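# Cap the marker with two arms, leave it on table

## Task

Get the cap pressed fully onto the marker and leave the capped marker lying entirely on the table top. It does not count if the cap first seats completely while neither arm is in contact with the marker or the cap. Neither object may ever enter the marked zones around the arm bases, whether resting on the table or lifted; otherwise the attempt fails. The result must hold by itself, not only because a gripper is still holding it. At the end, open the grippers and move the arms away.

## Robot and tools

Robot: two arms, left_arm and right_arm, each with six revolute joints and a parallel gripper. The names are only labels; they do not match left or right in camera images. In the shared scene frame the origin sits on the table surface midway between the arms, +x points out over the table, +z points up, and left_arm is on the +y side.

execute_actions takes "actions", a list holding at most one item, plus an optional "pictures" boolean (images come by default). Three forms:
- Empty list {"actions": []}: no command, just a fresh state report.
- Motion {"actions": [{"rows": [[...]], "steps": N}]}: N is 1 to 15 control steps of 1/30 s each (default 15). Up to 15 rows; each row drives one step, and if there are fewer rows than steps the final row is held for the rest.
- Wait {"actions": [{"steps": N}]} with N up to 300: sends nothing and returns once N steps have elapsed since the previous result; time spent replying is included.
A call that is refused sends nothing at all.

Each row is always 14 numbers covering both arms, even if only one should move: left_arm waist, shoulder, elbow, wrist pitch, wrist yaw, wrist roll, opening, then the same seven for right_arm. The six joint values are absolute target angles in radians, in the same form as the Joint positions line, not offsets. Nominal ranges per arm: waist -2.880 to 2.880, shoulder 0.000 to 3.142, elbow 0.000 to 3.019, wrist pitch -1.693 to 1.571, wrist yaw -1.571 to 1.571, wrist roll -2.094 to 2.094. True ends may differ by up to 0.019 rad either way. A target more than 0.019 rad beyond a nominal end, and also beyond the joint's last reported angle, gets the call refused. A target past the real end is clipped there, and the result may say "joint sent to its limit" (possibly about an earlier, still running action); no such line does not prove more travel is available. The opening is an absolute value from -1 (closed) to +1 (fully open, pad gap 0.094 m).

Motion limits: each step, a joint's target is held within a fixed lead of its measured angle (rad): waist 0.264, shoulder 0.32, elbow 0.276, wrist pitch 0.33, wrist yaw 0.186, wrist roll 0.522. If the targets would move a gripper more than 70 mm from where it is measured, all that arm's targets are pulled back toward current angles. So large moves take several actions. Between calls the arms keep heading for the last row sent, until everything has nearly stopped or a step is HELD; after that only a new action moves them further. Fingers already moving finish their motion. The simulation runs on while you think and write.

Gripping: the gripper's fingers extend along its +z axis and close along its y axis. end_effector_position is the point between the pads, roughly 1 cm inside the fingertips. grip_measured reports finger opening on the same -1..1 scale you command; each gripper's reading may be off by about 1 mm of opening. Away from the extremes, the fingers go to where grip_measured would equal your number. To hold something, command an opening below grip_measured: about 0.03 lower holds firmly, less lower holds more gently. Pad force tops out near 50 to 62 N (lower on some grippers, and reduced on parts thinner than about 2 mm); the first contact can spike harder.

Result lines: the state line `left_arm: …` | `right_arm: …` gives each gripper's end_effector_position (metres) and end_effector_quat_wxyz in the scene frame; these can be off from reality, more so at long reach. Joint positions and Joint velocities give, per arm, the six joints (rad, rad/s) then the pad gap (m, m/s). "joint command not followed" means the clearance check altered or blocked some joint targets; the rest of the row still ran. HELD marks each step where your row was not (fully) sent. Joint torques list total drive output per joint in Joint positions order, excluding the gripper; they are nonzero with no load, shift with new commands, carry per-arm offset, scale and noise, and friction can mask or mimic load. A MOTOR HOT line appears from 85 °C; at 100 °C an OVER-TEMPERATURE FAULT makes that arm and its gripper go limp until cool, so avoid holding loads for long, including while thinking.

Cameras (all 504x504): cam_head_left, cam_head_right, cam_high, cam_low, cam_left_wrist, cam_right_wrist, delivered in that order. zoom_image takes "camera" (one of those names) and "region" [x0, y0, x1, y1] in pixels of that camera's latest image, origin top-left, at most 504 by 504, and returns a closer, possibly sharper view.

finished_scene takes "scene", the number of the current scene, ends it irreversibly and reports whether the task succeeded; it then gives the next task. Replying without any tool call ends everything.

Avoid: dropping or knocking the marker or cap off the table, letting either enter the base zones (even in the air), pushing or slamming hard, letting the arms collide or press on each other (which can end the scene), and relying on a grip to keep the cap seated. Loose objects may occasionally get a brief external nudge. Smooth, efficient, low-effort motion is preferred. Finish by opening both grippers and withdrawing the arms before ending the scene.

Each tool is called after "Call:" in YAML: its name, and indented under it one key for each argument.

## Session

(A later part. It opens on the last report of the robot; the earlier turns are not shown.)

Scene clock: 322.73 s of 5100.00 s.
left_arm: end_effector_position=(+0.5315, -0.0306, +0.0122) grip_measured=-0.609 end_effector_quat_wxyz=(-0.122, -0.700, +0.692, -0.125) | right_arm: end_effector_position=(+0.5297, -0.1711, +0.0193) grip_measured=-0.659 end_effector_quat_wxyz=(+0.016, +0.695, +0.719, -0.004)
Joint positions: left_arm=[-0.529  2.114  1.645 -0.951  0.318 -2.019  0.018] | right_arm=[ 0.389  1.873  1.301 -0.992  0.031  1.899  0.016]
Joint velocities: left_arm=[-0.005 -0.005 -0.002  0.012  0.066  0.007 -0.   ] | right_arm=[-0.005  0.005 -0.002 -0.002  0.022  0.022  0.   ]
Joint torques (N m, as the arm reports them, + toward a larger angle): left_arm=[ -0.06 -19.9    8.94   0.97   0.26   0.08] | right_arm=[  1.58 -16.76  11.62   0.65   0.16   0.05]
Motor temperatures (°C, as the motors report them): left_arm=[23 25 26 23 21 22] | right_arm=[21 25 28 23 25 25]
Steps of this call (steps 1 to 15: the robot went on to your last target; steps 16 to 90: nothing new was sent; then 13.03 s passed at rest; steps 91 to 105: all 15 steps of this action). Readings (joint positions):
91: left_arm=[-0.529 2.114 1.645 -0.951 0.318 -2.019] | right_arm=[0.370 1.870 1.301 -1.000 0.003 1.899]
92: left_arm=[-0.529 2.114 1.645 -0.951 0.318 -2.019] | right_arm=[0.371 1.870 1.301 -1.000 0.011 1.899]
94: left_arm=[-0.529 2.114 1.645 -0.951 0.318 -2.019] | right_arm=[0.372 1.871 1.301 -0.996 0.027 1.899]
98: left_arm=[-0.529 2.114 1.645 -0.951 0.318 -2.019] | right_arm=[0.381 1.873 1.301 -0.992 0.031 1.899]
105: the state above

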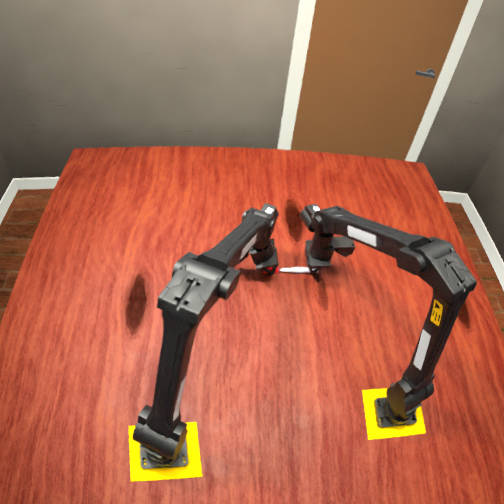

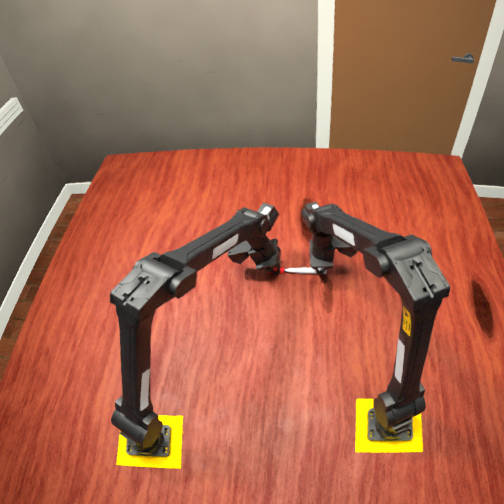

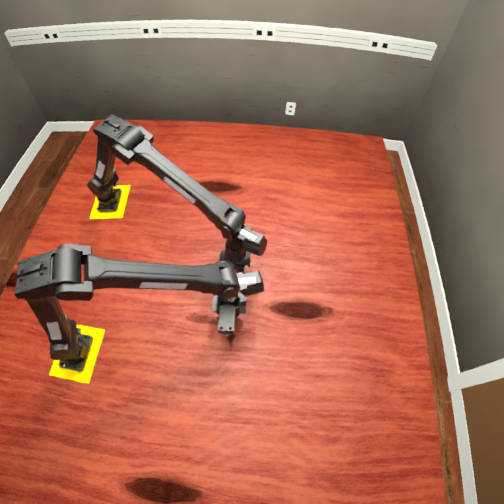

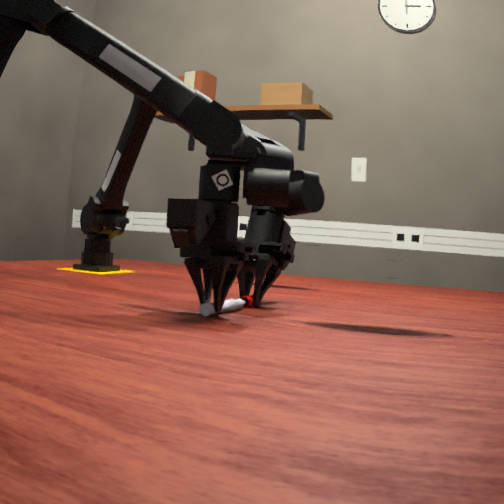

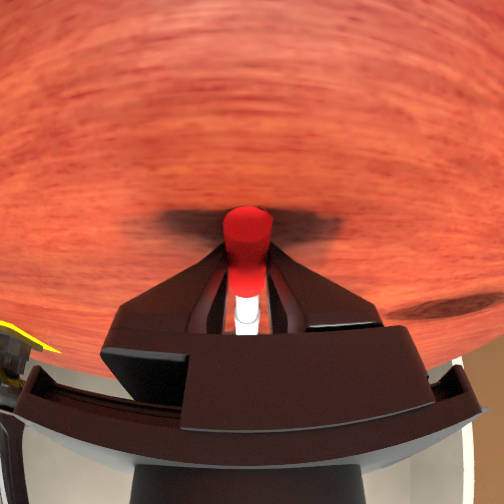

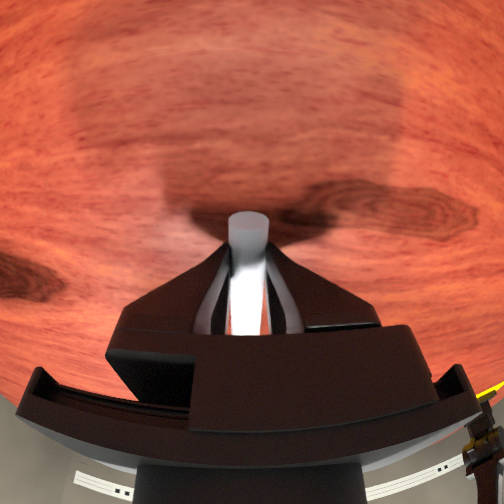

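Call:
execute_actions:
  actions:
    - {"rows":[[-0.527,2.119,1.644,-0.933,0.32,-2.01,-0.64,0.398,1.9,1.33,-0.975,0.033,1.91,-0.69],[-0.527,2.119,1.644,-0.933,0.32,-2.01,-0.64,0.402,1.9,1.33,-0.973,0.034,1.914,-0.69],[-0.527,2.119,1.644,-0.933,0.32,-2.01,-0.64,0.406,1.9,1.33,-0.97,0.035,1.918,-0.69],[-0.527,2.119,1.644,-0.933,0.32,-2.01,-0.64,0.41,1.9,1.33,-0.967,0.036,1.922,-0.69],[-0.527,2.119,1.644,-0.933,0.32,-2.01,-0.64,0.414,1.9,1.33,-0.964,0.037,1.926,-0.69],[-0.527,2.119,1.644,-0.933,0.32,-2.01,-0.64,0.418,1.9,1.33,-0.961,0.038,1.93,-0.69],[-0.527,2.119,1.644,-0.933,0.32,-2.01,-0.64,0.422,1.9,1.33,-0.958,0.039,1.935,-0.69],[-0.527,2.119,1.644,-0.933,0.32,-2.01,-0.64,0.426,1.9,1.33,-0.955,0.04,1.94,-0.69],[-0.527,2.119,1.644,-0.933,0.32,-2.01,-0.64,0.43,1.9,1.33,-0.952,0.041,1.945,-0.69],[-0.527,2.119,1.644,-0.933,0.32,-2.01,-0.64,0.433,1.9,1.33,-0.949,0.042,1.95,-0.69],[-0.527,2.119,1.644,-0.933,0.32,-2.01,-0.64,0.433,1.9,1.33,-0.946,0.043,1.952,-0.69]],"steps":15}
  pictures: false

Call:
execute_actions:
  actions:
    - {"steps":8}

Call:
zoom_image:
  camera: "cam_left_wrist"
  region: [200,200,300,340]

Call:
zoom_image:
  camera: "cam_head_right"
  region: [245,195,345,290]

Scene clock: 340.97 s of 5100.00 s.
left_arm: end_effector_position=(+0.5315, -0.0306, +0.0122) grip_measured=-0.609 end_effector_quat_wxyz=(-0.122, -0.700, +0.692, -0.125) | right_arm: end_effector_position=(+0.5293, -0.1489, +0.0195) grip_measured=-0.659 end_effector_quat_wxyz=(+0.026, +0.693, +0.720, +0.009)
Joint positions: left_arm=[-0.529  2.114  1.645 -0.951  0.318 -2.018  0.018] | right_arm=[ 0.432  1.873  1.301 -0.961  0.041  1.936  0.016]
Joint velocities: left_arm=[-0.015 -0.015 -0.002  0.007 -0.022  0.022  0.001] | right_arm=[0.034 0.005 0.007 0.046 0.066 0.022 0.   ]
Joint torques (N m, as the arm reports them, + toward a larger angle): left_arm=[ -0.04 -19.9    8.97   0.96   0.26   0.08] | right_arm=[  2.13 -16.23  11.64   0.61   0.27   0.13]
Motor temperatures (°C, as the motors report them): left_arm=[23 26 26 23 21 22] | right_arm=[21 25 28 23 25 25]
Steps of this call (steps 1 to 15: the robot went on to your last target; steps 16 to 90: nothing new was sent; then 14.73 s passed at rest; steps 91 to 105: all 15 steps of this action). Readings (joint positions):
91: left_arm=[-0.529 2.114 1.645 -0.951 0.318 -2.019] | right_arm=[0.389 1.873 1.301 -0.992 0.031 1.899]
92: left_arm=[-0.529 2.114 1.645 -0.951 0.318 -2.019] | right_arm=[0.389 1.873 1.301 -0.992 0.032 1.899]
94: left_arm=[-0.529 2.114 1.645 -0.951 0.318 -2.019] | right_arm=[0.392 1.873 1.301 -0.989 0.034 1.903]
98: left_arm=[-0.529 2.114 1.645 -0.951 0.318 -2.019] | right_arm=[0.405 1.873 1.301 -0.977 0.038 1.914]
105: the state above

Scene clock: 341.23 s of 5100.00 s.
left_arm: end_effector_position=(+0.5315, -0.0306, +0.0122) grip_measured=-0.609 end_effector_quat_wxyz=(-0.122, -0.700, +0.692, -0.125) | right_arm: end_effector_position=(+0.5292, -0.1487, +0.0195) grip_measured=-0.659 end_effector_quat_wxyz=(+0.026, +0.694, +0.719, +0.010)
Joint positions: left_arm=[-0.529  2.114  1.645 -0.951  0.318 -2.018  0.018] | right_arm=[ 0.432  1.873  1.301 -0.961  0.041  1.94   0.016]
Joint velocities: left_arm=[-0.015 -0.005 -0.012 -0.007 -0.022  0.037  0.   ] | right_arm=[-0.005 -0.005 -0.022  0.007  0.007 -0.022  0.   ]
Joint torques (N m, as the arm reports them, + toward a larger angle): left_arm=[ -0.05 -19.91   8.95   0.97   0.27   0.08] | right_arm=[  0.62 -15.89  11.58   0.63   0.26   0.2 ]
Motor temperatures (°C, as the motors report them): left_arm=[23 26 26 23 21 22] | right_arm=[21 25 28 23 25 25]
Steps of this call (steps 1 to 8: the robot went on to your last target). Readings (joint positions):
1: left_arm=[-0.529 2.114 1.645 -0.951 0.318 -2.018] | right_arm=[0.432 1.873 1.301 -0.961 0.041 1.937]
2: left_arm=[-0.529 2.114 1.645 -0.951 0.318 -2.018] | right_arm=[0.432 1.873 1.301 -0.961 0.041 1.938]
4: left_arm=[-0.529 2.114 1.645 -0.951 0.318 -2.018] | right_arm=[0.432 1.873 1.301 -0.961 0.041 1.939]
8: the state above

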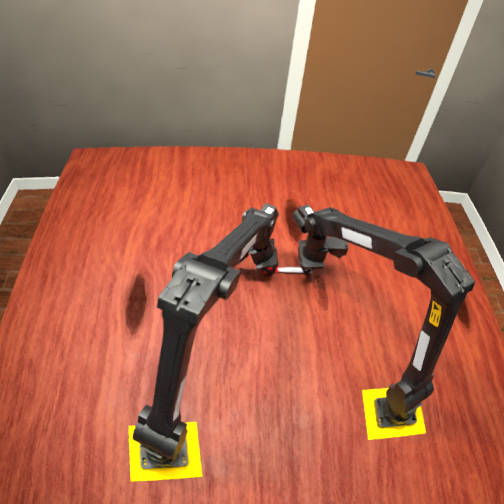

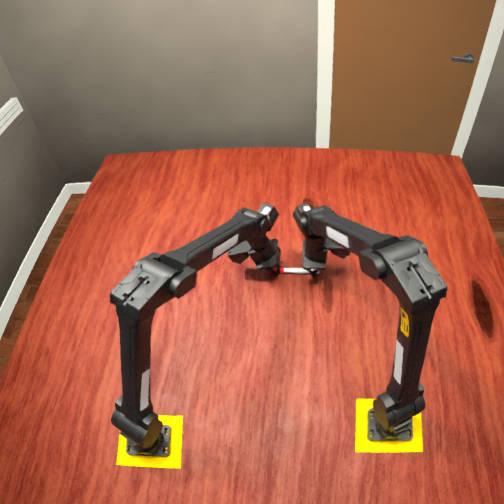

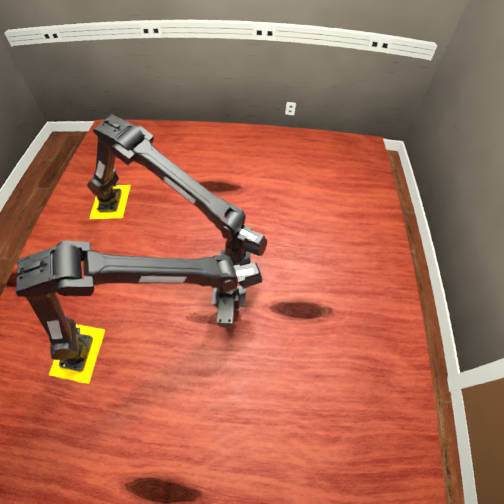

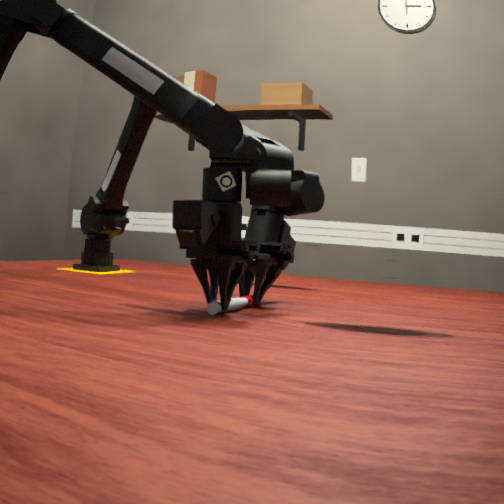

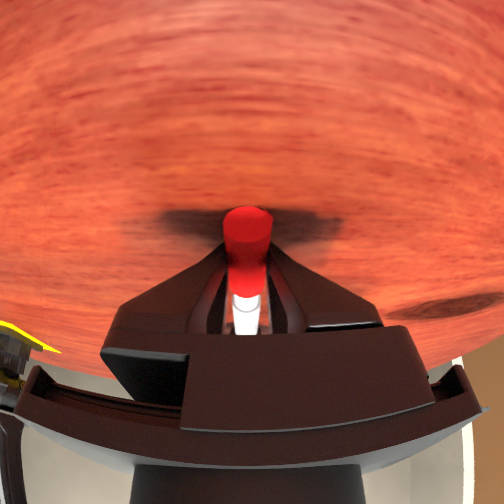

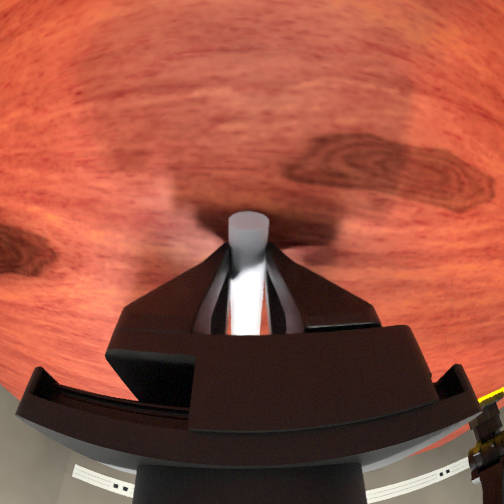

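Region (200, 200, 300, 340) of cam_left_wrist's 504x504 image, scaled by 3.600, with more detail than that image has; it fills the left 360 columns of this view, and the rest is white.

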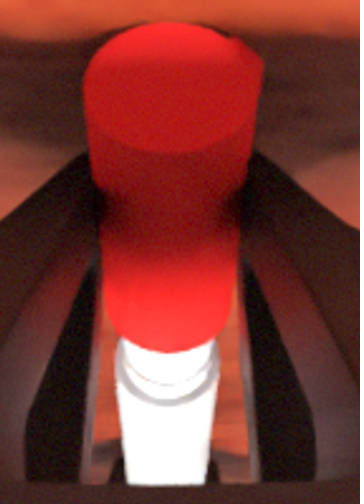

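Region (245, 195, 345, 290) of cam_head_right's 504x504 image, scaled by 5.040, with more detail than that image has; it fills the top 479 rows of this view, and the rest is white.

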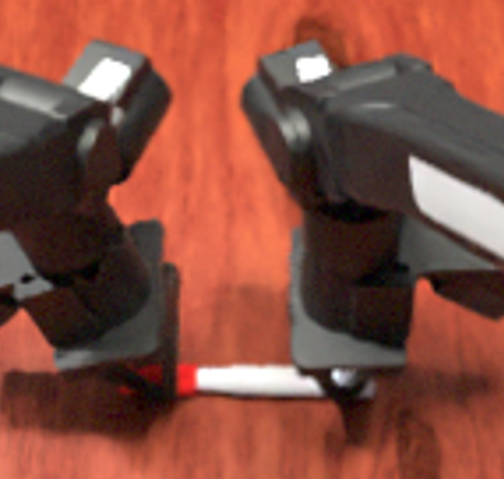

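Call:
execute_actions:
  actions:
    - {"rows":[[-0.529,2.119,1.644,-0.933,0.32,-2.01,-0.65,0.438,1.9,1.33,-0.944,0.043,1.954,-0.7],[-0.53,2.119,1.644,-0.933,0.32,-2.01,-0.65,0.442,1.9,1.33,-0.942,0.043,1.957,-0.7],[-0.531,2.119,1.644,-0.933,0.32,-2.01,-0.65,0.446,1.9,1.33,-0.939,0.043,1.961,-0.7],[-0.532,2.119,1.644,-0.933,0.32,-2.01,-0.65,0.45,1.9,1.33,-0.936,0.043,1.965,-0.7],[-0.533,2.119,1.644,-0.933,0.32,-2.01,-0.65,0.454,1.9,1.33,-0.933,0.043,1.969,-0.7],[-0.534,2.119,1.644,-0.933,0.32,-2.01,-0.65,0.458,1.9,1.33,-0.93,0.043,1.973,-0.7],[-0.534,2.119,1.644,-0.933,0.32,-2.01,-0.65,0.462,1.9,1.33,-0.926,0.043,1.978,-0.7],[-0.534,2.119,1.644,-0.933,0.32,-2.01,-0.65,0.466,1.9,1.33,-0.922,0.043,1.982,-0.7],[-0.534,2.119,1.644,-0.933,0.32,-2.01,-0.65,0.47,1.9,1.33,-0.918,0.043,1.986,-0.7],[-0.534,2.119,1.644,-0.933,0.32,-2.01,-0.65,0.474,1.9,1.33,-0.914,0.043,1.99,-0.7],[-0.534,2.119,1.644,-0.933,0.32,-2.01,-0.65,0.474,1.9,1.33,-0.911,0.043,1.992,-0.7]],"steps":15}
  pictures: false

Call:
execute_actions:
  actions:
    - {"steps":8}

Call:
zoom_image:
  camera: "cam_left_wrist"
  region: [200,200,300,340]

Call:
zoom_image:
  camera: "cam_head_right"
  region: [245,195,345,290]

Scene clock: 361.97 s of 5100.00 s.
left_arm: end_effector_position=(+0.5316, -0.0303, +0.0121) grip_measured=-0.609 end_effector_quat_wxyz=(-0.121, -0.700, +0.693, -0.124) | right_arm: end_effector_position=(+0.5295, -0.1303, +0.0196) grip_measured=-0.659 end_effector_quat_wxyz=(+0.035, +0.695, +0.717, +0.023)
Joint positions: left_arm=[-0.529  2.114  1.645 -0.951  0.316 -2.018  0.018] | right_arm=[ 0.466  1.874  1.301 -0.93   0.05   1.976  0.016]
Joint velocities: left_arm=[-0.005 -0.015 -0.012  0.002  0.095  0.022  0.001] | right_arm=[-0.005 -0.005  0.007 -0.022 -0.007 -0.007 -0.001]
Joint torques (N m, as the arm reports them, + toward a larger angle): left_arm=[ -0.86 -19.93   8.95   0.95   0.34   0.07] | right_arm=[  0.83 -16.15  11.88   0.89  -0.04   0.22]
Motor temperatures (°C, as the motors report them): left_arm=[23 26 26 23 21 22] | right_arm=[21 25 28 23 25 25]
Steps of this call (steps 1 to 15: the robot went on to your last target; steps 16 to 90: nothing new was sent; then 17.23 s passed at rest; steps 91 to 105: all 15 steps of this action). Readings (joint positions):
91: left_arm=[-0.529 2.114 1.645 -0.951 0.318 -2.018] | right_arm=[0.432 1.873 1.301 -0.961 0.041 1.941]
92: left_arm=[-0.529 2.114 1.645 -0.951 0.318 -2.018] | right_arm=[0.432 1.873 1.301 -0.960 0.041 1.942]
94: left_arm=[-0.529 2.114 1.645 -0.951 0.318 -2.018] | right_arm=[0.433 1.873 1.301 -0.957 0.041 1.945]
98: left_arm=[-0.529 2.114 1.645 -0.951 0.318 -2.018] | right_arm=[0.445 1.873 1.301 -0.947 0.042 1.955]
105: the state above

Scene clock: 362.23 s of 5100.00 s.
left_arm: end_effector_position=(+0.5316, -0.0303, +0.0121) grip_measured=-0.609 end_effector_quat_wxyz=(-0.121, -0.700, +0.693, -0.124) | right_arm: end_effector_position=(+0.5295, -0.1303, +0.0196) grip_measured=-0.659 end_effector_quat_wxyz=(+0.035, +0.696, +0.717, +0.023)
Joint positions: left_arm=[-0.529  2.114  1.645 -0.951  0.316 -2.018  0.018] | right_arm=[ 0.466  1.874  1.301 -0.93   0.05   1.978  0.016]
Joint velocities: left_arm=[-0.005  0.005 -0.027  0.007  0.051 -0.051 -0.001] | right_arm=[-0.015 -0.005  0.002  0.002 -0.007 -0.051  0.   ]
Joint torques (N m, as the arm reports them, + toward a larger angle): left_arm=[ -0.73 -19.93   8.97   0.98   0.33   0.07] | right_arm=[  1.63 -16.49  11.77   0.82  -0.01   0.26]
Motor temperatures (°C, as the motors report them): left_arm=[23 26 26 23 21 22] | right_arm=[21 25 28 23 25 25]
Steps of this call (steps 1 to 8: the robot went on to your last target). Readings (joint positions):
1: left_arm=[-0.529 2.114 1.645 -0.951 0.316 -2.018] | right_arm=[0.466 1.874 1.301 -0.930 0.050 1.977]
2: left_arm=[-0.529 2.114 1.645 -0.951 0.316 -2.018] | right_arm=[0.466 1.874 1.301 -0.930 0.050 1.978]
4: left_arm=[-0.529 2.114 1.645 -0.951 0.316 -2.018] | right_arm=[0.466 1.874 1.301 -0.930 0.050 1.978]
8: the state above

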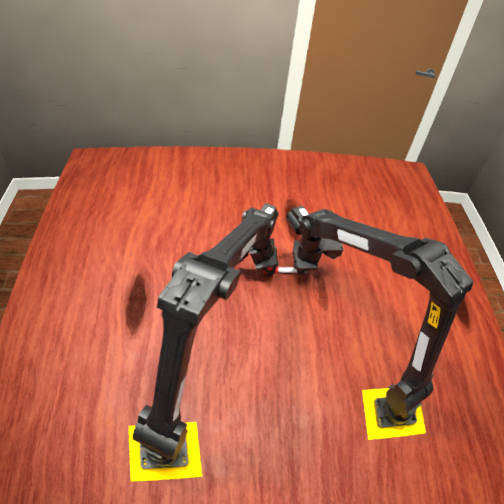

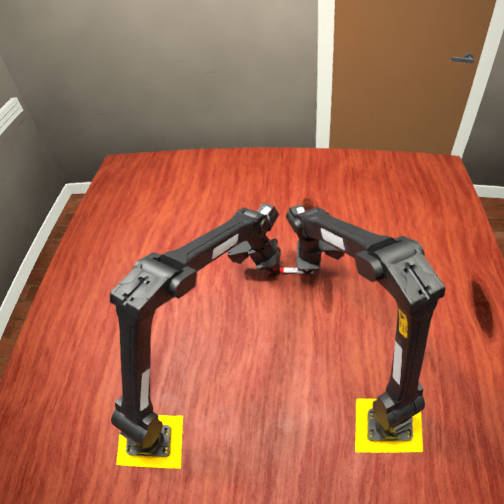

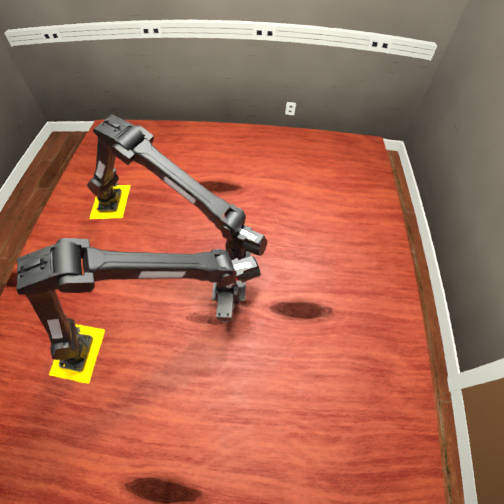

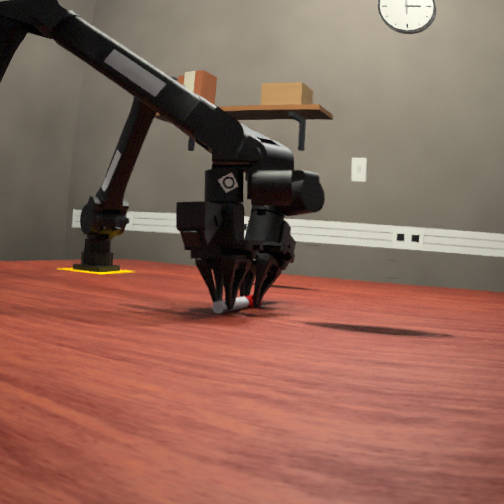

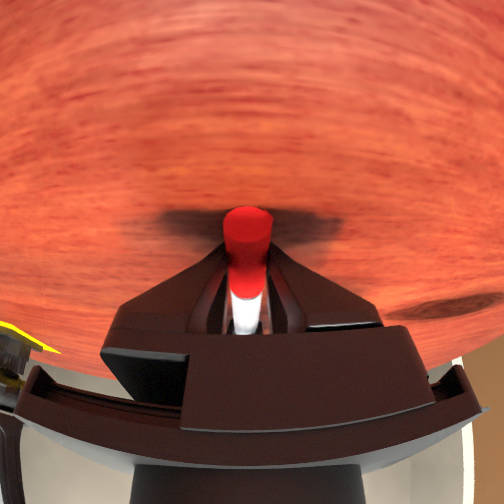

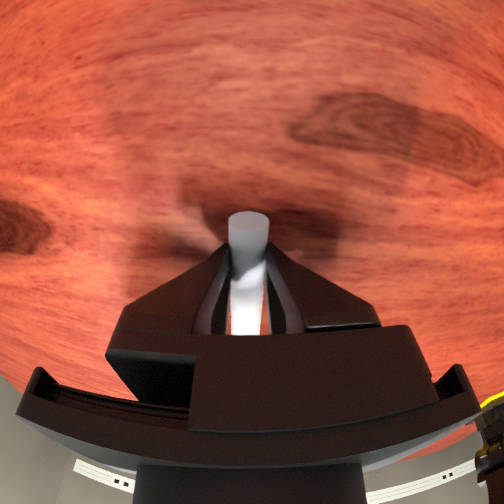

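Region (200, 200, 300, 340) of cam_left_wrist's 504x504 image, scaled by 3.600, with more detail than that image has; it fills the left 360 columns of this view, and the rest is white.

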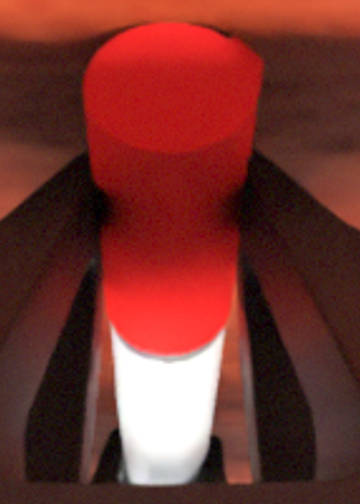

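Region (245, 195, 345, 290) of cam_head_right's 504x504 image, scaled by 5.040, with more detail than that image has; it fills the top 479 rows of this view, and the rest is white.

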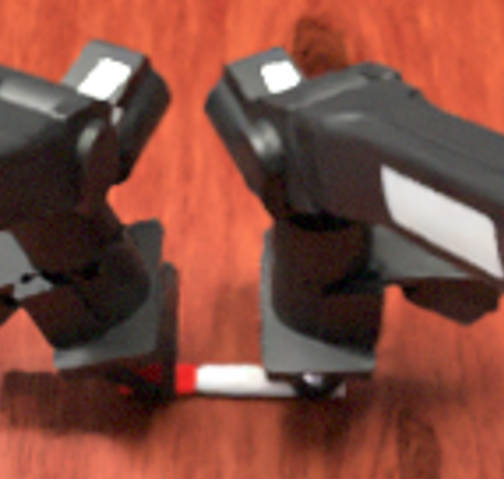

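Call:
execute_actions:
  actions:
    - {"rows":[[-0.54,2.119,1.644,-0.93,0.326,-2.01,-0.65,0.48,1.9,1.33,-0.908,0.037,1.992,-0.7],[-0.547,2.119,1.644,-0.927,0.332,-2.01,-0.65,0.486,1.9,1.33,-0.905,0.031,1.992,-0.7],[-0.554,2.119,1.644,-0.924,0.338,-2.01,-0.65,0.492,1.9,1.33,-0.902,0.025,1.992,-0.7],[-0.561,2.119,1.644,-0.921,0.344,-2.01,-0.65,0.498,1.9,1.33,-0.899,0.019,1.992,-0.7],[-0.568,2.119,1.644,-0.918,0.35,-2.01,-0.65,0.504,1.9,1.33,-0.896,0.013,1.992,-0.7],[-0.575,2.119,1.644,-0.915,0.356,-2.01,-0.65,0.51,1.9,1.33,-0.893,0.007,1.992,-0.7],[-0.582,2.119,1.644,-0.912,0.362,-2.01,-0.65,0.516,1.9,1.33,-0.89,0.001,1.992,-0.7],[-0.589,2.119,1.644,-0.909,0.368,-2.01,-0.65,0.522,1.9,1.33,-0.887,-0.005,1.992,-0.7],[-0.596,2.119,1.644,-0.906,0.374,-2.01,-0.65,0.528,1.9,1.33,-0.884,-0.011,1.992,-0.7],[-0.603,2.119,1.644,-0.903,0.38,-2.01,-0.65,0.534,1.9,1.33,-0.881,-0.017,1.992,-0.7]],"steps":15}

Call:
zoom_image:
  camera: "cam_left_wrist"
  region: [200,200,300,340]

Call:
zoom_image:
  camera: "cam_head_right"
  region: [245,195,345,290]

Scene clock: 385.13 s of 5100.00 s.
left_arm: end_effector_position=(+0.5317, -0.0302, +0.0121) grip_measured=-0.609 end_effector_quat_wxyz=(-0.121, -0.700, +0.693, -0.124) | right_arm: end_effector_position=(+0.5295, -0.1303, +0.0196) grip_measured=-0.659 end_effector_quat_wxyz=(+0.035, +0.696, +0.717, +0.023)
Joint positions: left_arm=[-0.529  2.114  1.645 -0.951  0.315 -2.018  0.018] | right_arm=[ 0.466  1.874  1.301 -0.93   0.05   1.979  0.016]
Joint velocities: left_arm=[ 0.005 -0.005  0.012 -0.012 -0.037 -0.051  0.   ] | right_arm=[ 0.015  0.005  0.007  0.002 -0.081  0.022  0.   ]
Joint torques (N m, as the arm reports them, + toward a larger angle): left_arm=[ -0.22 -20.37   9.06   0.19   0.23  -0.02] | right_arm=[  0.97 -18.98   8.83   0.18   0.09   0.1 ]
Motor temperatures (°C, as the motors report them): left_arm=[23 26 26 23 21 22] | right_arm=[21 25 29 23 25 25]
A step of this action was HELD (marked below), so the robot has no last target. An arm can still carry out its HELD step.
Steps of this call (steps 1 to 15: the robot went on to your last target; steps 16 to 90: nothing new was sent; then 19.40 s passed at rest; steps 91 to 105: all 15 steps of this action). Readings (joint positions):
91: left_arm=[-0.529 2.114 1.645 -0.951 0.316 -2.018] | right_arm=[0.466 1.874 1.301 -0.930 0.048 1.979] HELD
92: left_arm=[-0.529 2.114 1.645 -0.951 0.315 -2.018] | right_arm=[0.466 1.874 1.301 -0.930 0.050 1.979] HELD
93: left_arm=[-0.529 2.114 1.645 -0.951 0.315 -2.018] | right_arm=[0.466 1.874 1.301 -0.930 0.050 1.979] HELD
94: left_arm=[-0.529 2.114 1.645 -0.951 0.315 -2.018] | right_arm=[0.466 1.874 1.301 -0.930 0.050 1.979] HELD
95: left_arm=[-0.529 2.114 1.645 -0.951 0.315 -2.018] | right_arm=[0.466 1.874 1.301 -0.930 0.050 1.979] HELD
96: left_arm=[-0.529 2.114 1.645 -0.951 0.315 -2.018] | right_arm=[0.466 1.874 1.301 -0.930 0.050 1.979] HELD
97: left_arm=[-0.529 2.114 1.645 -0.951 0.315 -2.018] | right_arm=[0.466 1.874 1.301 -0.930 0.050 1.979] HELD
98: left_arm=[-0.529 2.114 1.645 -0.951 0.315 -2.018] | right_arm=[0.466 1.874 1.301 -0.930 0.050 1.979] HELD
99: left_arm=[-0.529 2.114 1.645 -0.951 0.315 -2.018] | right_arm=[0.466 1.874 1.301 -0.930 0.050 1.979] HELD
100: left_arm=[-0.529 2.114 1.645 -0.951 0.315 -2.018] | right_arm=[0.466 1.874 1.301 -0.930 0.050 1.979] HELD
101: left_arm=[-0.529 2.114 1.645 -0.951 0.315 -2.018] | right_arm=[0.466 1.874 1.301 -0.930 0.050 1.979] HELD
102: left_arm=[-0.529 2.114 1.645 -0.951 0.315 -2.018] | right_arm=[0.466 1.874 1.301 -0.930 0.050 1.979] HELD
103: left_arm=[-0.529 2.114 1.645 -0.951 0.315 -2.018] | right_arm=[0.466 1.874 1.301 -0.930 0.050 1.979] HELD
104: left_arm=[-0.529 2.114 1.645 -0.951 0.315 -2.018] | right_arm=[0.466 1.874 1.301 -0.930 0.050 1.979] HELD
105: the state above HELD
joint command not followed: on one or more control steps a check withheld the commanded joint targets of the left arm, and it was not sent them on those steps. On the call's last step the targets were still withheld.
cause: the commanded joint targets would bring a part of the robot too close to another arm (this arm's wrist (the part past joint 4) and the other arm's wrist (the part past joint 4)); next, command targets that bring no part of the robot closer to that arm.
joint command not followed: on one or more control steps a check withheld the commanded joint targets of the right arm, and it was not sent them on those steps. On the call's last step the targets were still withheld.
cause: the commanded joint targets would bring a part of the robot too close to another arm (this arm's wrist (the part past joint 4) and the other arm's wrist (the part past joint 4)); next, command targets that bring no part of the robot closer to that arm.

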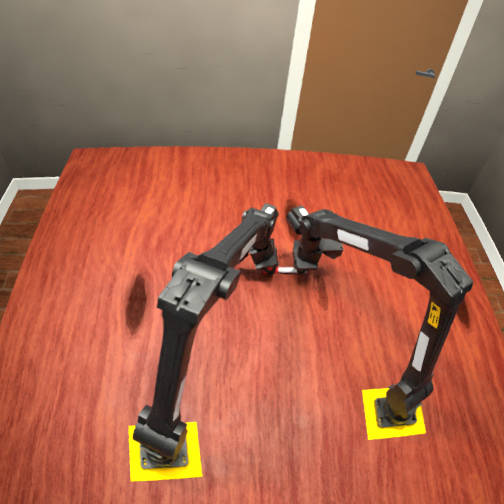

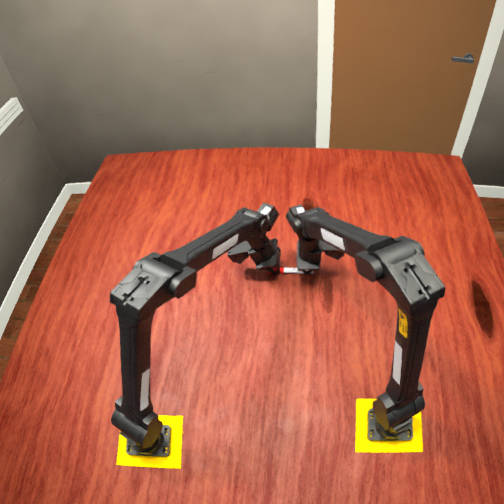

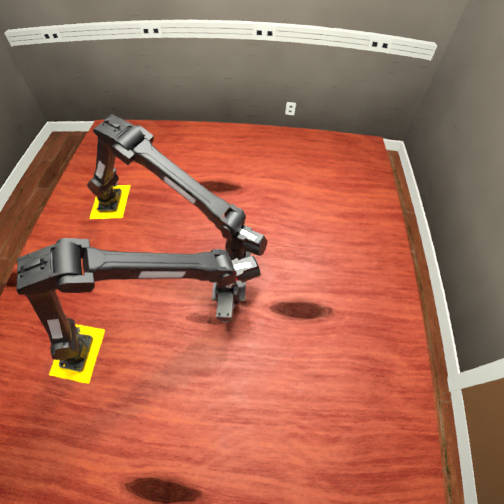

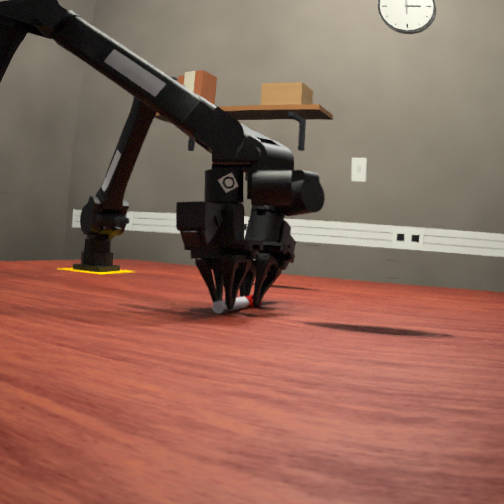

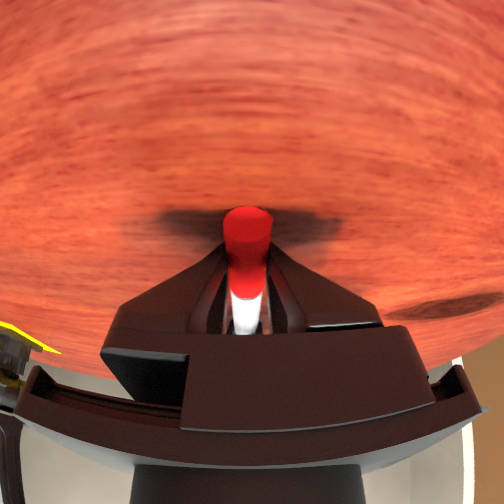

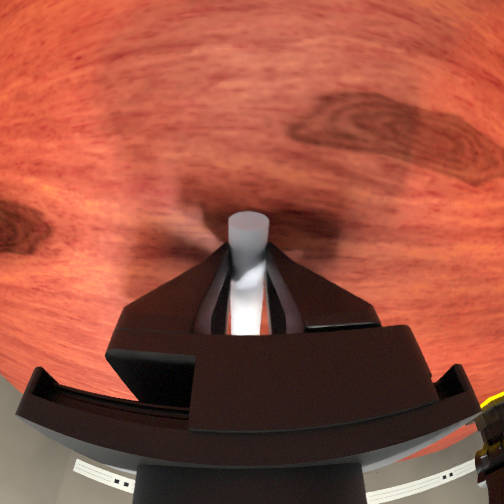

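Region (200, 200, 300, 340) of cam_left_wrist's 504x504 image, scaled by 3.600, with more detail than that image has; it fills the left 360 columns of this view, and the rest is white.

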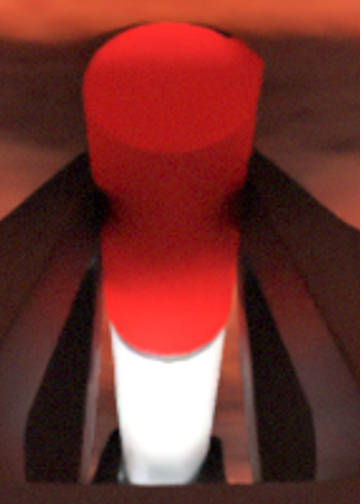

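Region (245, 195, 345, 290) of cam_head_right's 504x504 image, scaled by 5.040, with more detail than that image has; it fills the top 479 rows of this view, and the rest is white.

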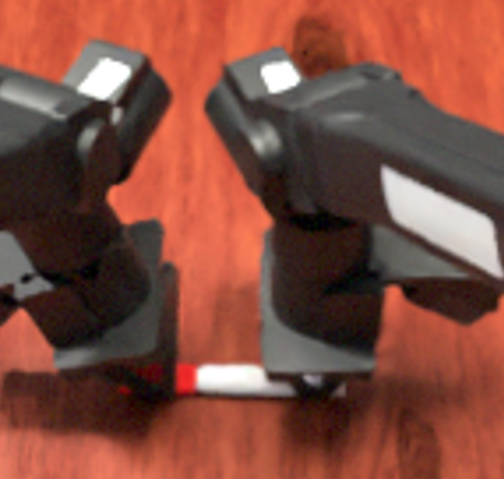

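Call:
execute_actions:
  actions:
    - {"rows":[[-0.529,2.116,1.645,-0.945,0.318,-2.015,-0.65,0.466,1.874,1.305,-0.93,0.05,1.979,-0.5],[-0.529,2.116,1.645,-0.945,0.318,-2.015,-0.65,0.466,1.874,1.305,-0.93,0.05,1.979,-0.3],[-0.529,2.116,1.645,-0.945,0.318,-2.015,-0.65,0.46,1.87,1.305,-0.93,0.05,1.979,-0.2],[-0.529,2.116,1.645,-0.945,0.318,-2.015,-0.65,0.45,1.865,1.3,-0.93,0.04,1.97,-0.2],[-0.529,2.116,1.645,-0.945,0.318,-2.015,-0.65,0.44,1.86,1.295,-0.93,0.02,1.96,-0.2],[-0.529,2.116,1.645,-0.945,0.318,-2.015,-0.65,0.428,1.855,1.29,-0.93,0.0,1.95,-0.2],[-0.529,2.116,1.645,-0.945,0.318,-2.015,-0.65,0.416,1.85,1.285,-0.925,-0.025,1.94,-0.2],[-0.529,2.116,1.645,-0.945,0.318,-2.015,-0.65,0.404,1.848,1.28,-0.92,-0.05,1.93,-0.2],[-0.529,2.116,1.645,-0.945,0.318,-2.015,-0.65,0.392,1.846,1.275,-0.915,-0.075,1.915,-0.2],[-0.529,2.116,1.645,-0.945,0.318,-2.015,-0.65,0.38,1.844,1.27,-0.91,-0.1,1.9,-0.2],[-0.529,2.116,1.645,-0.945,0.318,-2.015,-0.65,0.368,1.844,1.266,-0.905,-0.125,1.89,-0.2],[-0.529,2.116,1.645,-0.945,0.318,-2.015,-0.65,0.356,1.844,1.262,-0.9,-0.15,1.88,-0.2],[-0.529,2.116,1.645,-0.945,0.318,-2.015,-0.65,0.344,1.844,1.258,-0.895,-0.175,1.87,-0.2],[-0.529,2.116,1.645,-0.945,0.318,-2.015,-0.65,0.332,1.844,1.254,-0.89,-0.2,1.86,-0.2],[-0.529,2.116,1.645,-0.945,0.318,-2.015,-0.65,0.32,1.844,1.25,-0.885,-0.225,1.85,-0.2]]}
  pictures: false

Call:
execute_actions:
  actions:
    - {"rows":[[-0.529,2.116,1.645,-0.945,0.318,-2.015,-0.65,0.308,1.846,1.245,-0.878,-0.252,1.838,-0.2],[-0.529,2.116,1.645,-0.945,0.318,-2.015,-0.65,0.296,1.848,1.24,-0.871,-0.279,1.826,-0.2],[-0.529,2.116,1.645,-0.945,0.318,-2.015,-0.65,0.284,1.85,1.235,-0.864,-0.306,1.814,-0.2],[-0.529,2.116,1.645,-0.945,0.318,-2.015,-0.65,0.272,1.852,1.23,-0.857,-0.333,1.802,-0.2],[-0.529,2.116,1.645,-0.945,0.318,-2.015,-0.65,0.26,1.854,1.225,-0.85,-0.36,1.79,-0.2],[-0.529,2.116,1.645,-0.945,0.318,-2.015,-0.65,0.25,1.856,1.22,-0.843,-0.387,1.78,-0.2],[-0.529,2.116,1.645,-0.945,0.318,-2.015,-0.65,0.24,1.858,1.215,-0.836,-0.414,1.77,-0.2],[-0.529,2.116,1.645,-0.945,0.318,-2.015,-0.65,0.23,1.86,1.21,-0.829,-0.441,1.76,-0.2],[-0.529,2.116,1.645,-0.945,0.318,-2.015,-0.65,0.223,1.86,1.205,-0.822,-0.468,1.75,-0.2],[-0.529,2.116,1.645,-0.945,0.318,-2.015,-0.65,0.218,1.86,1.2,-0.816,-0.495,1.743,-0.2]],"steps":15}

Scene clock: 430.37 s of 5100.00 s.
left_arm: end_effector_position=(+0.5317, -0.0303, +0.0121) grip_measured=-0.609 end_effector_quat_wxyz=(-0.121, -0.700, +0.693, -0.124) | right_arm: end_effector_position=(+0.5272, -0.1515, +0.0157) grip_measured=-0.202 end_effector_quat_wxyz=(-0.078, +0.704, +0.703, +0.072)
Joint positions: left_arm=[-0.529  2.114  1.645 -0.951  0.316 -2.018  0.018] | right_arm=[ 0.349  1.864  1.263 -0.91  -0.204  1.901  0.037]
Joint velocities: left_arm=[ 0.005 -0.005 -0.002 -0.022  0.022  0.007 -0.001] | right_arm=[-0.435 -0.024 -0.095  0.134 -0.549 -0.256 -0.   ]
Joint torques (N m, as the arm reports them, + toward a larger angle): left_arm=[ -0.24 -20.19   9.06   0.45   0.27   0.01] | right_arm=[  0.49 -20.28   7.95   0.5    0.06  -0.01]
Motor temperatures (°C, as the motors report them): left_arm=[23 26 26 23 21 22] | right_arm=[21 26 27 23 25 25]
Steps of this call (steps 1 to 90: nothing new was sent; then 41.73 s passed at rest; steps 91 to 105: all 15 steps of this action). Readings (joint positions):
91: left_arm=[-0.529 2.114 1.645 -0.951 0.315 -2.018] | right_arm=[0.466 1.874 1.301 -0.930 0.050 1.979]
92: left_arm=[-0.529 2.114 1.645 -0.951 0.315 -2.018] | right_arm=[0.466 1.874 1.301 -0.930 0.050 1.979]
94: left_arm=[-0.529 2.114 1.645 -0.951 0.316 -2.018] | right_arm=[0.465 1.874 1.301 -0.930 0.046 1.979]
98: left_arm=[-0.529 2.114 1.645 -0.951 0.316 -2.018] | right_arm=[0.446 1.872 1.295 -0.930 -0.031 1.964]
105: the state above

Scene clock: 430.87 s of 5100.00 s.
left_arm: end_effector_position=(+0.5317, -0.0303, +0.0121) grip_measured=-0.609 end_effector_quat_wxyz=(-0.121, -0.700, +0.693, -0.124) | right_arm: end_effector_position=(+0.5309, -0.1736, +0.0155) grip_measured=-0.202 end_effector_quat_wxyz=(-0.181, +0.680, +0.690, +0.169)
Joint positions: left_arm=[-0.529  2.114  1.645 -0.951  0.316 -2.018  0.018] | right_arm=[ 0.217  1.863  1.205 -0.833 -0.495  1.766  0.037]
Joint velocities: left_arm=[ 0.005 -0.005  0.012  0.017 -0.037 -0.007 -0.   ] | right_arm=[-0.015  0.005 -0.002  0.027 -0.051 -0.11   0.   ]
Joint torques (N m, as the arm reports them, + toward a larger angle): left_arm=[ -0.25 -20.14   9.05   0.46   0.25   0.01] | right_arm=[  0.84 -18.66   7.97   0.64  -0.16  -0.01]
Motor temperatures (°C, as the motors report them): left_arm=[23 26 26 23 21 22] | right_arm=[21 26 27 23 25 25]
Steps of this call (steps 1 to 15: all 15 steps of this action). Readings (joint positions):
1: left_arm=[-0.529 2.114 1.645 -0.951 0.316 -2.018] | right_arm=[0.334 1.863 1.259 -0.904 -0.229 1.891]
2: left_arm=[-0.529 2.114 1.645 -0.951 0.316 -2.018] | right_arm=[0.320 1.863 1.255 -0.898 -0.256 1.880]
4: left_arm=[-0.529 2.114 1.645 -0.951 0.316 -2.018] | right_arm=[0.294 1.863 1.246 -0.885 -0.312 1.858]
8: left_arm=[-0.529 2.114 1.645 -0.951 0.316 -2.018] | right_arm=[0.252 1.863 1.226 -0.857 -0.419 1.814]
15: the state above

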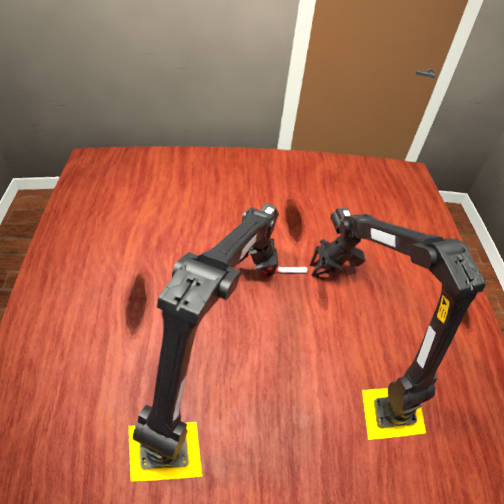

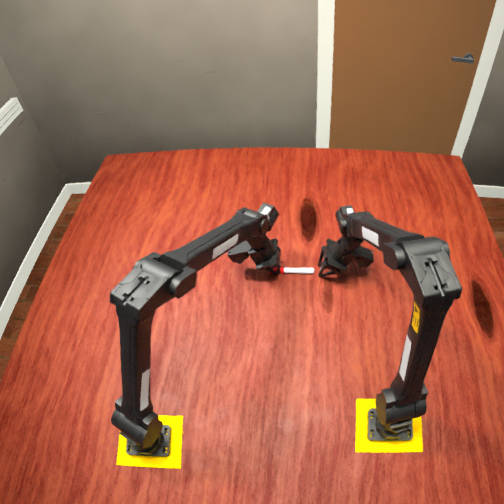

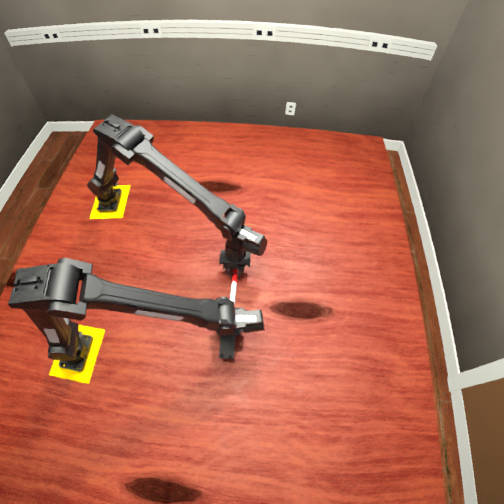

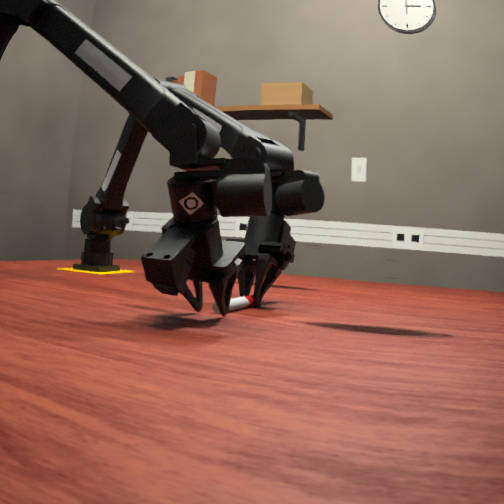

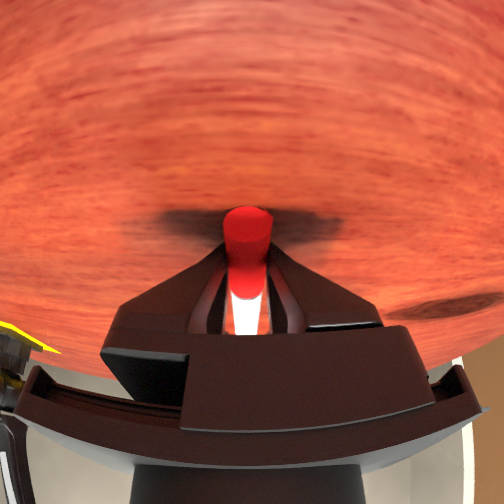

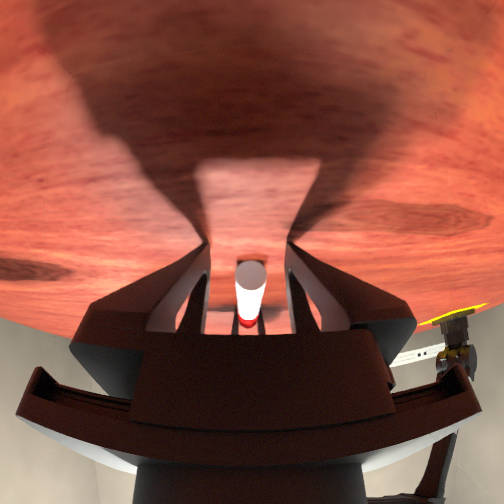

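Call:
execute_actions:
  actions:
    - {"rows":[[-0.529,2.116,1.645,-0.945,0.318,-2.015,-0.65,0.225,1.86,1.21,-0.811,-0.495,1.77,-0.25],[-0.529,2.116,1.645,-0.945,0.318,-2.015,-0.65,0.232,1.86,1.21,-0.806,-0.495,1.78,-0.25],[-0.529,2.116,1.645,-0.945,0.318,-2.015,-0.65,0.239,1.86,1.21,-0.8,-0.495,1.79,-0.25],[-0.529,2.116,1.645,-0.945,0.318,-2.015,-0.65,0.246,1.86,1.21,-0.794,-0.495,1.8,-0.25],[-0.529,2.116,1.645,-0.945,0.318,-2.015,-0.65,0.253,1.86,1.21,-0.788,-0.495,1.81,-0.25],[-0.529,2.116,1.645,-0.945,0.318,-2.015,-0.65,0.26,1.86,1.21,-0.782,-0.495,1.82,-0.25],[-0.529,2.116,1.645,-0.945,0.318,-2.015,-0.65,0.267,1.86,1.21,-0.776,-0.495,1.83,-0.25],[-0.529,2.116,1.645,-0.945,0.318,-2.015,-0.65,0.274,1.86,1.21,-0.77,-0.495,1.83,-0.3],[-0.529,2.116,1.645,-0.945,0.318,-2.015,-0.65,0.28,1.86,1.21,-0.766,-0.495,1.83,-0.35],[-0.529,2.116,1.645,-0.945,0.318,-2.015,-0.65,0.284,1.86,1.21,-0.764,-0.495,1.83,-0.4]],"steps":15}

Scene clock: 446.90 s of 5100.00 s.
left_arm: end_effector_position=(+0.5317, -0.0303, +0.0121) grip_measured=-0.609 end_effector_quat_wxyz=(-0.121, -0.700, +0.693, -0.124) | right_arm: end_effector_position=(+0.5281, -0.1354, +0.0167) grip_measured=-0.398 end_effector_quat_wxyz=(-0.178, +0.666, +0.702, +0.179)
Joint positions: left_arm=[-0.529  2.114  1.645 -0.951  0.316 -2.018  0.018] | right_arm=[ 0.289  1.863  1.205 -0.781 -0.495  1.814  0.028]
Joint velocities: left_arm=[ 0.005  0.005 -0.007  0.002 -0.037 -0.007  0.   ] | right_arm=[ 0.024 -0.005 -0.012  0.002 -0.066  0.037  0.   ]
Joint torques (N m, as the arm reports them, + toward a larger angle): left_arm=[ -0.21 -20.13   9.06   0.45   0.26   0.01] | right_arm=[ -0.17 -18.43   8.94   0.73  -0.14   0.15]
Motor temperatures (°C, as the motors report them): left_arm=[23 26 27 23 21 22] | right_arm=[21 26 27 23 25 25]
Steps of this call (steps 1 to 30: the robot went on to your last target; steps 31 to 90: nothing new was sent; then 12.53 s passed at rest; steps 91 to 105: all 15 steps of this action). Readings (joint positions):
91: left_arm=[-0.529 2.114 1.645 -0.951 0.316 -2.018] | right_arm=[0.217 1.863 1.205 -0.831 -0.495 1.755]
92: left_arm=[-0.529 2.114 1.645 -0.951 0.316 -2.018] | right_arm=[0.217 1.863 1.205 -0.829 -0.495 1.757]
94: left_arm=[-0.529 2.114 1.645 -0.951 0.316 -2.018] | right_arm=[0.221 1.863 1.205 -0.821 -0.495 1.767]
98: left_arm=[-0.529 2.114 1.645 -0.951 0.316 -2.018] | right_arm=[0.245 1.863 1.205 -0.798 -0.495 1.794]
105: the state above

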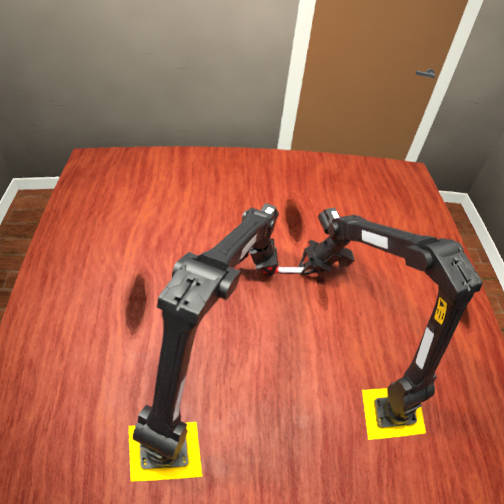

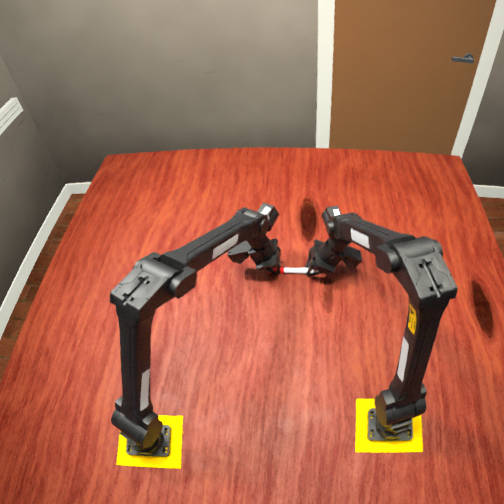

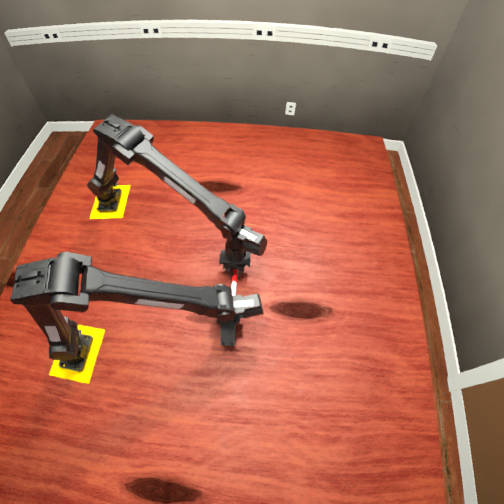

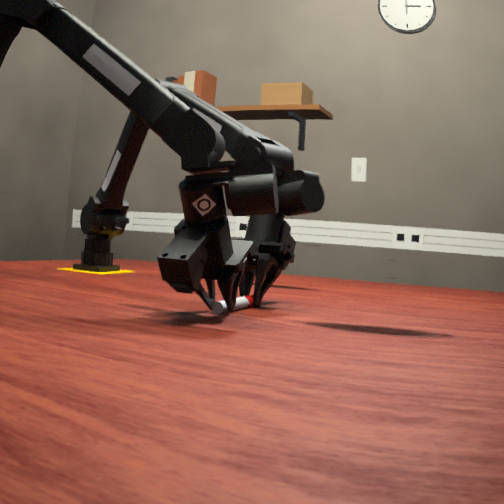

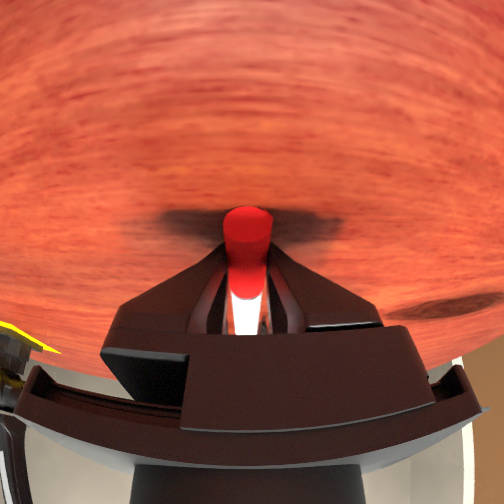

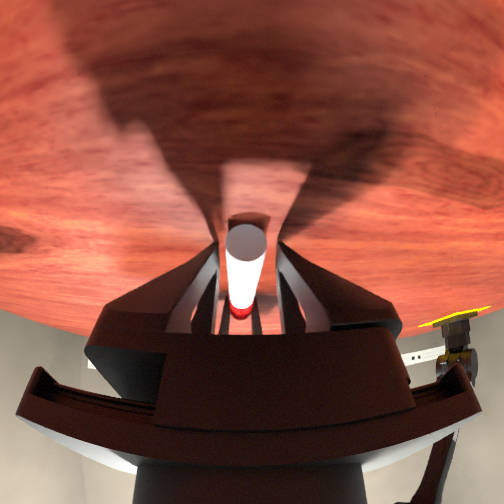

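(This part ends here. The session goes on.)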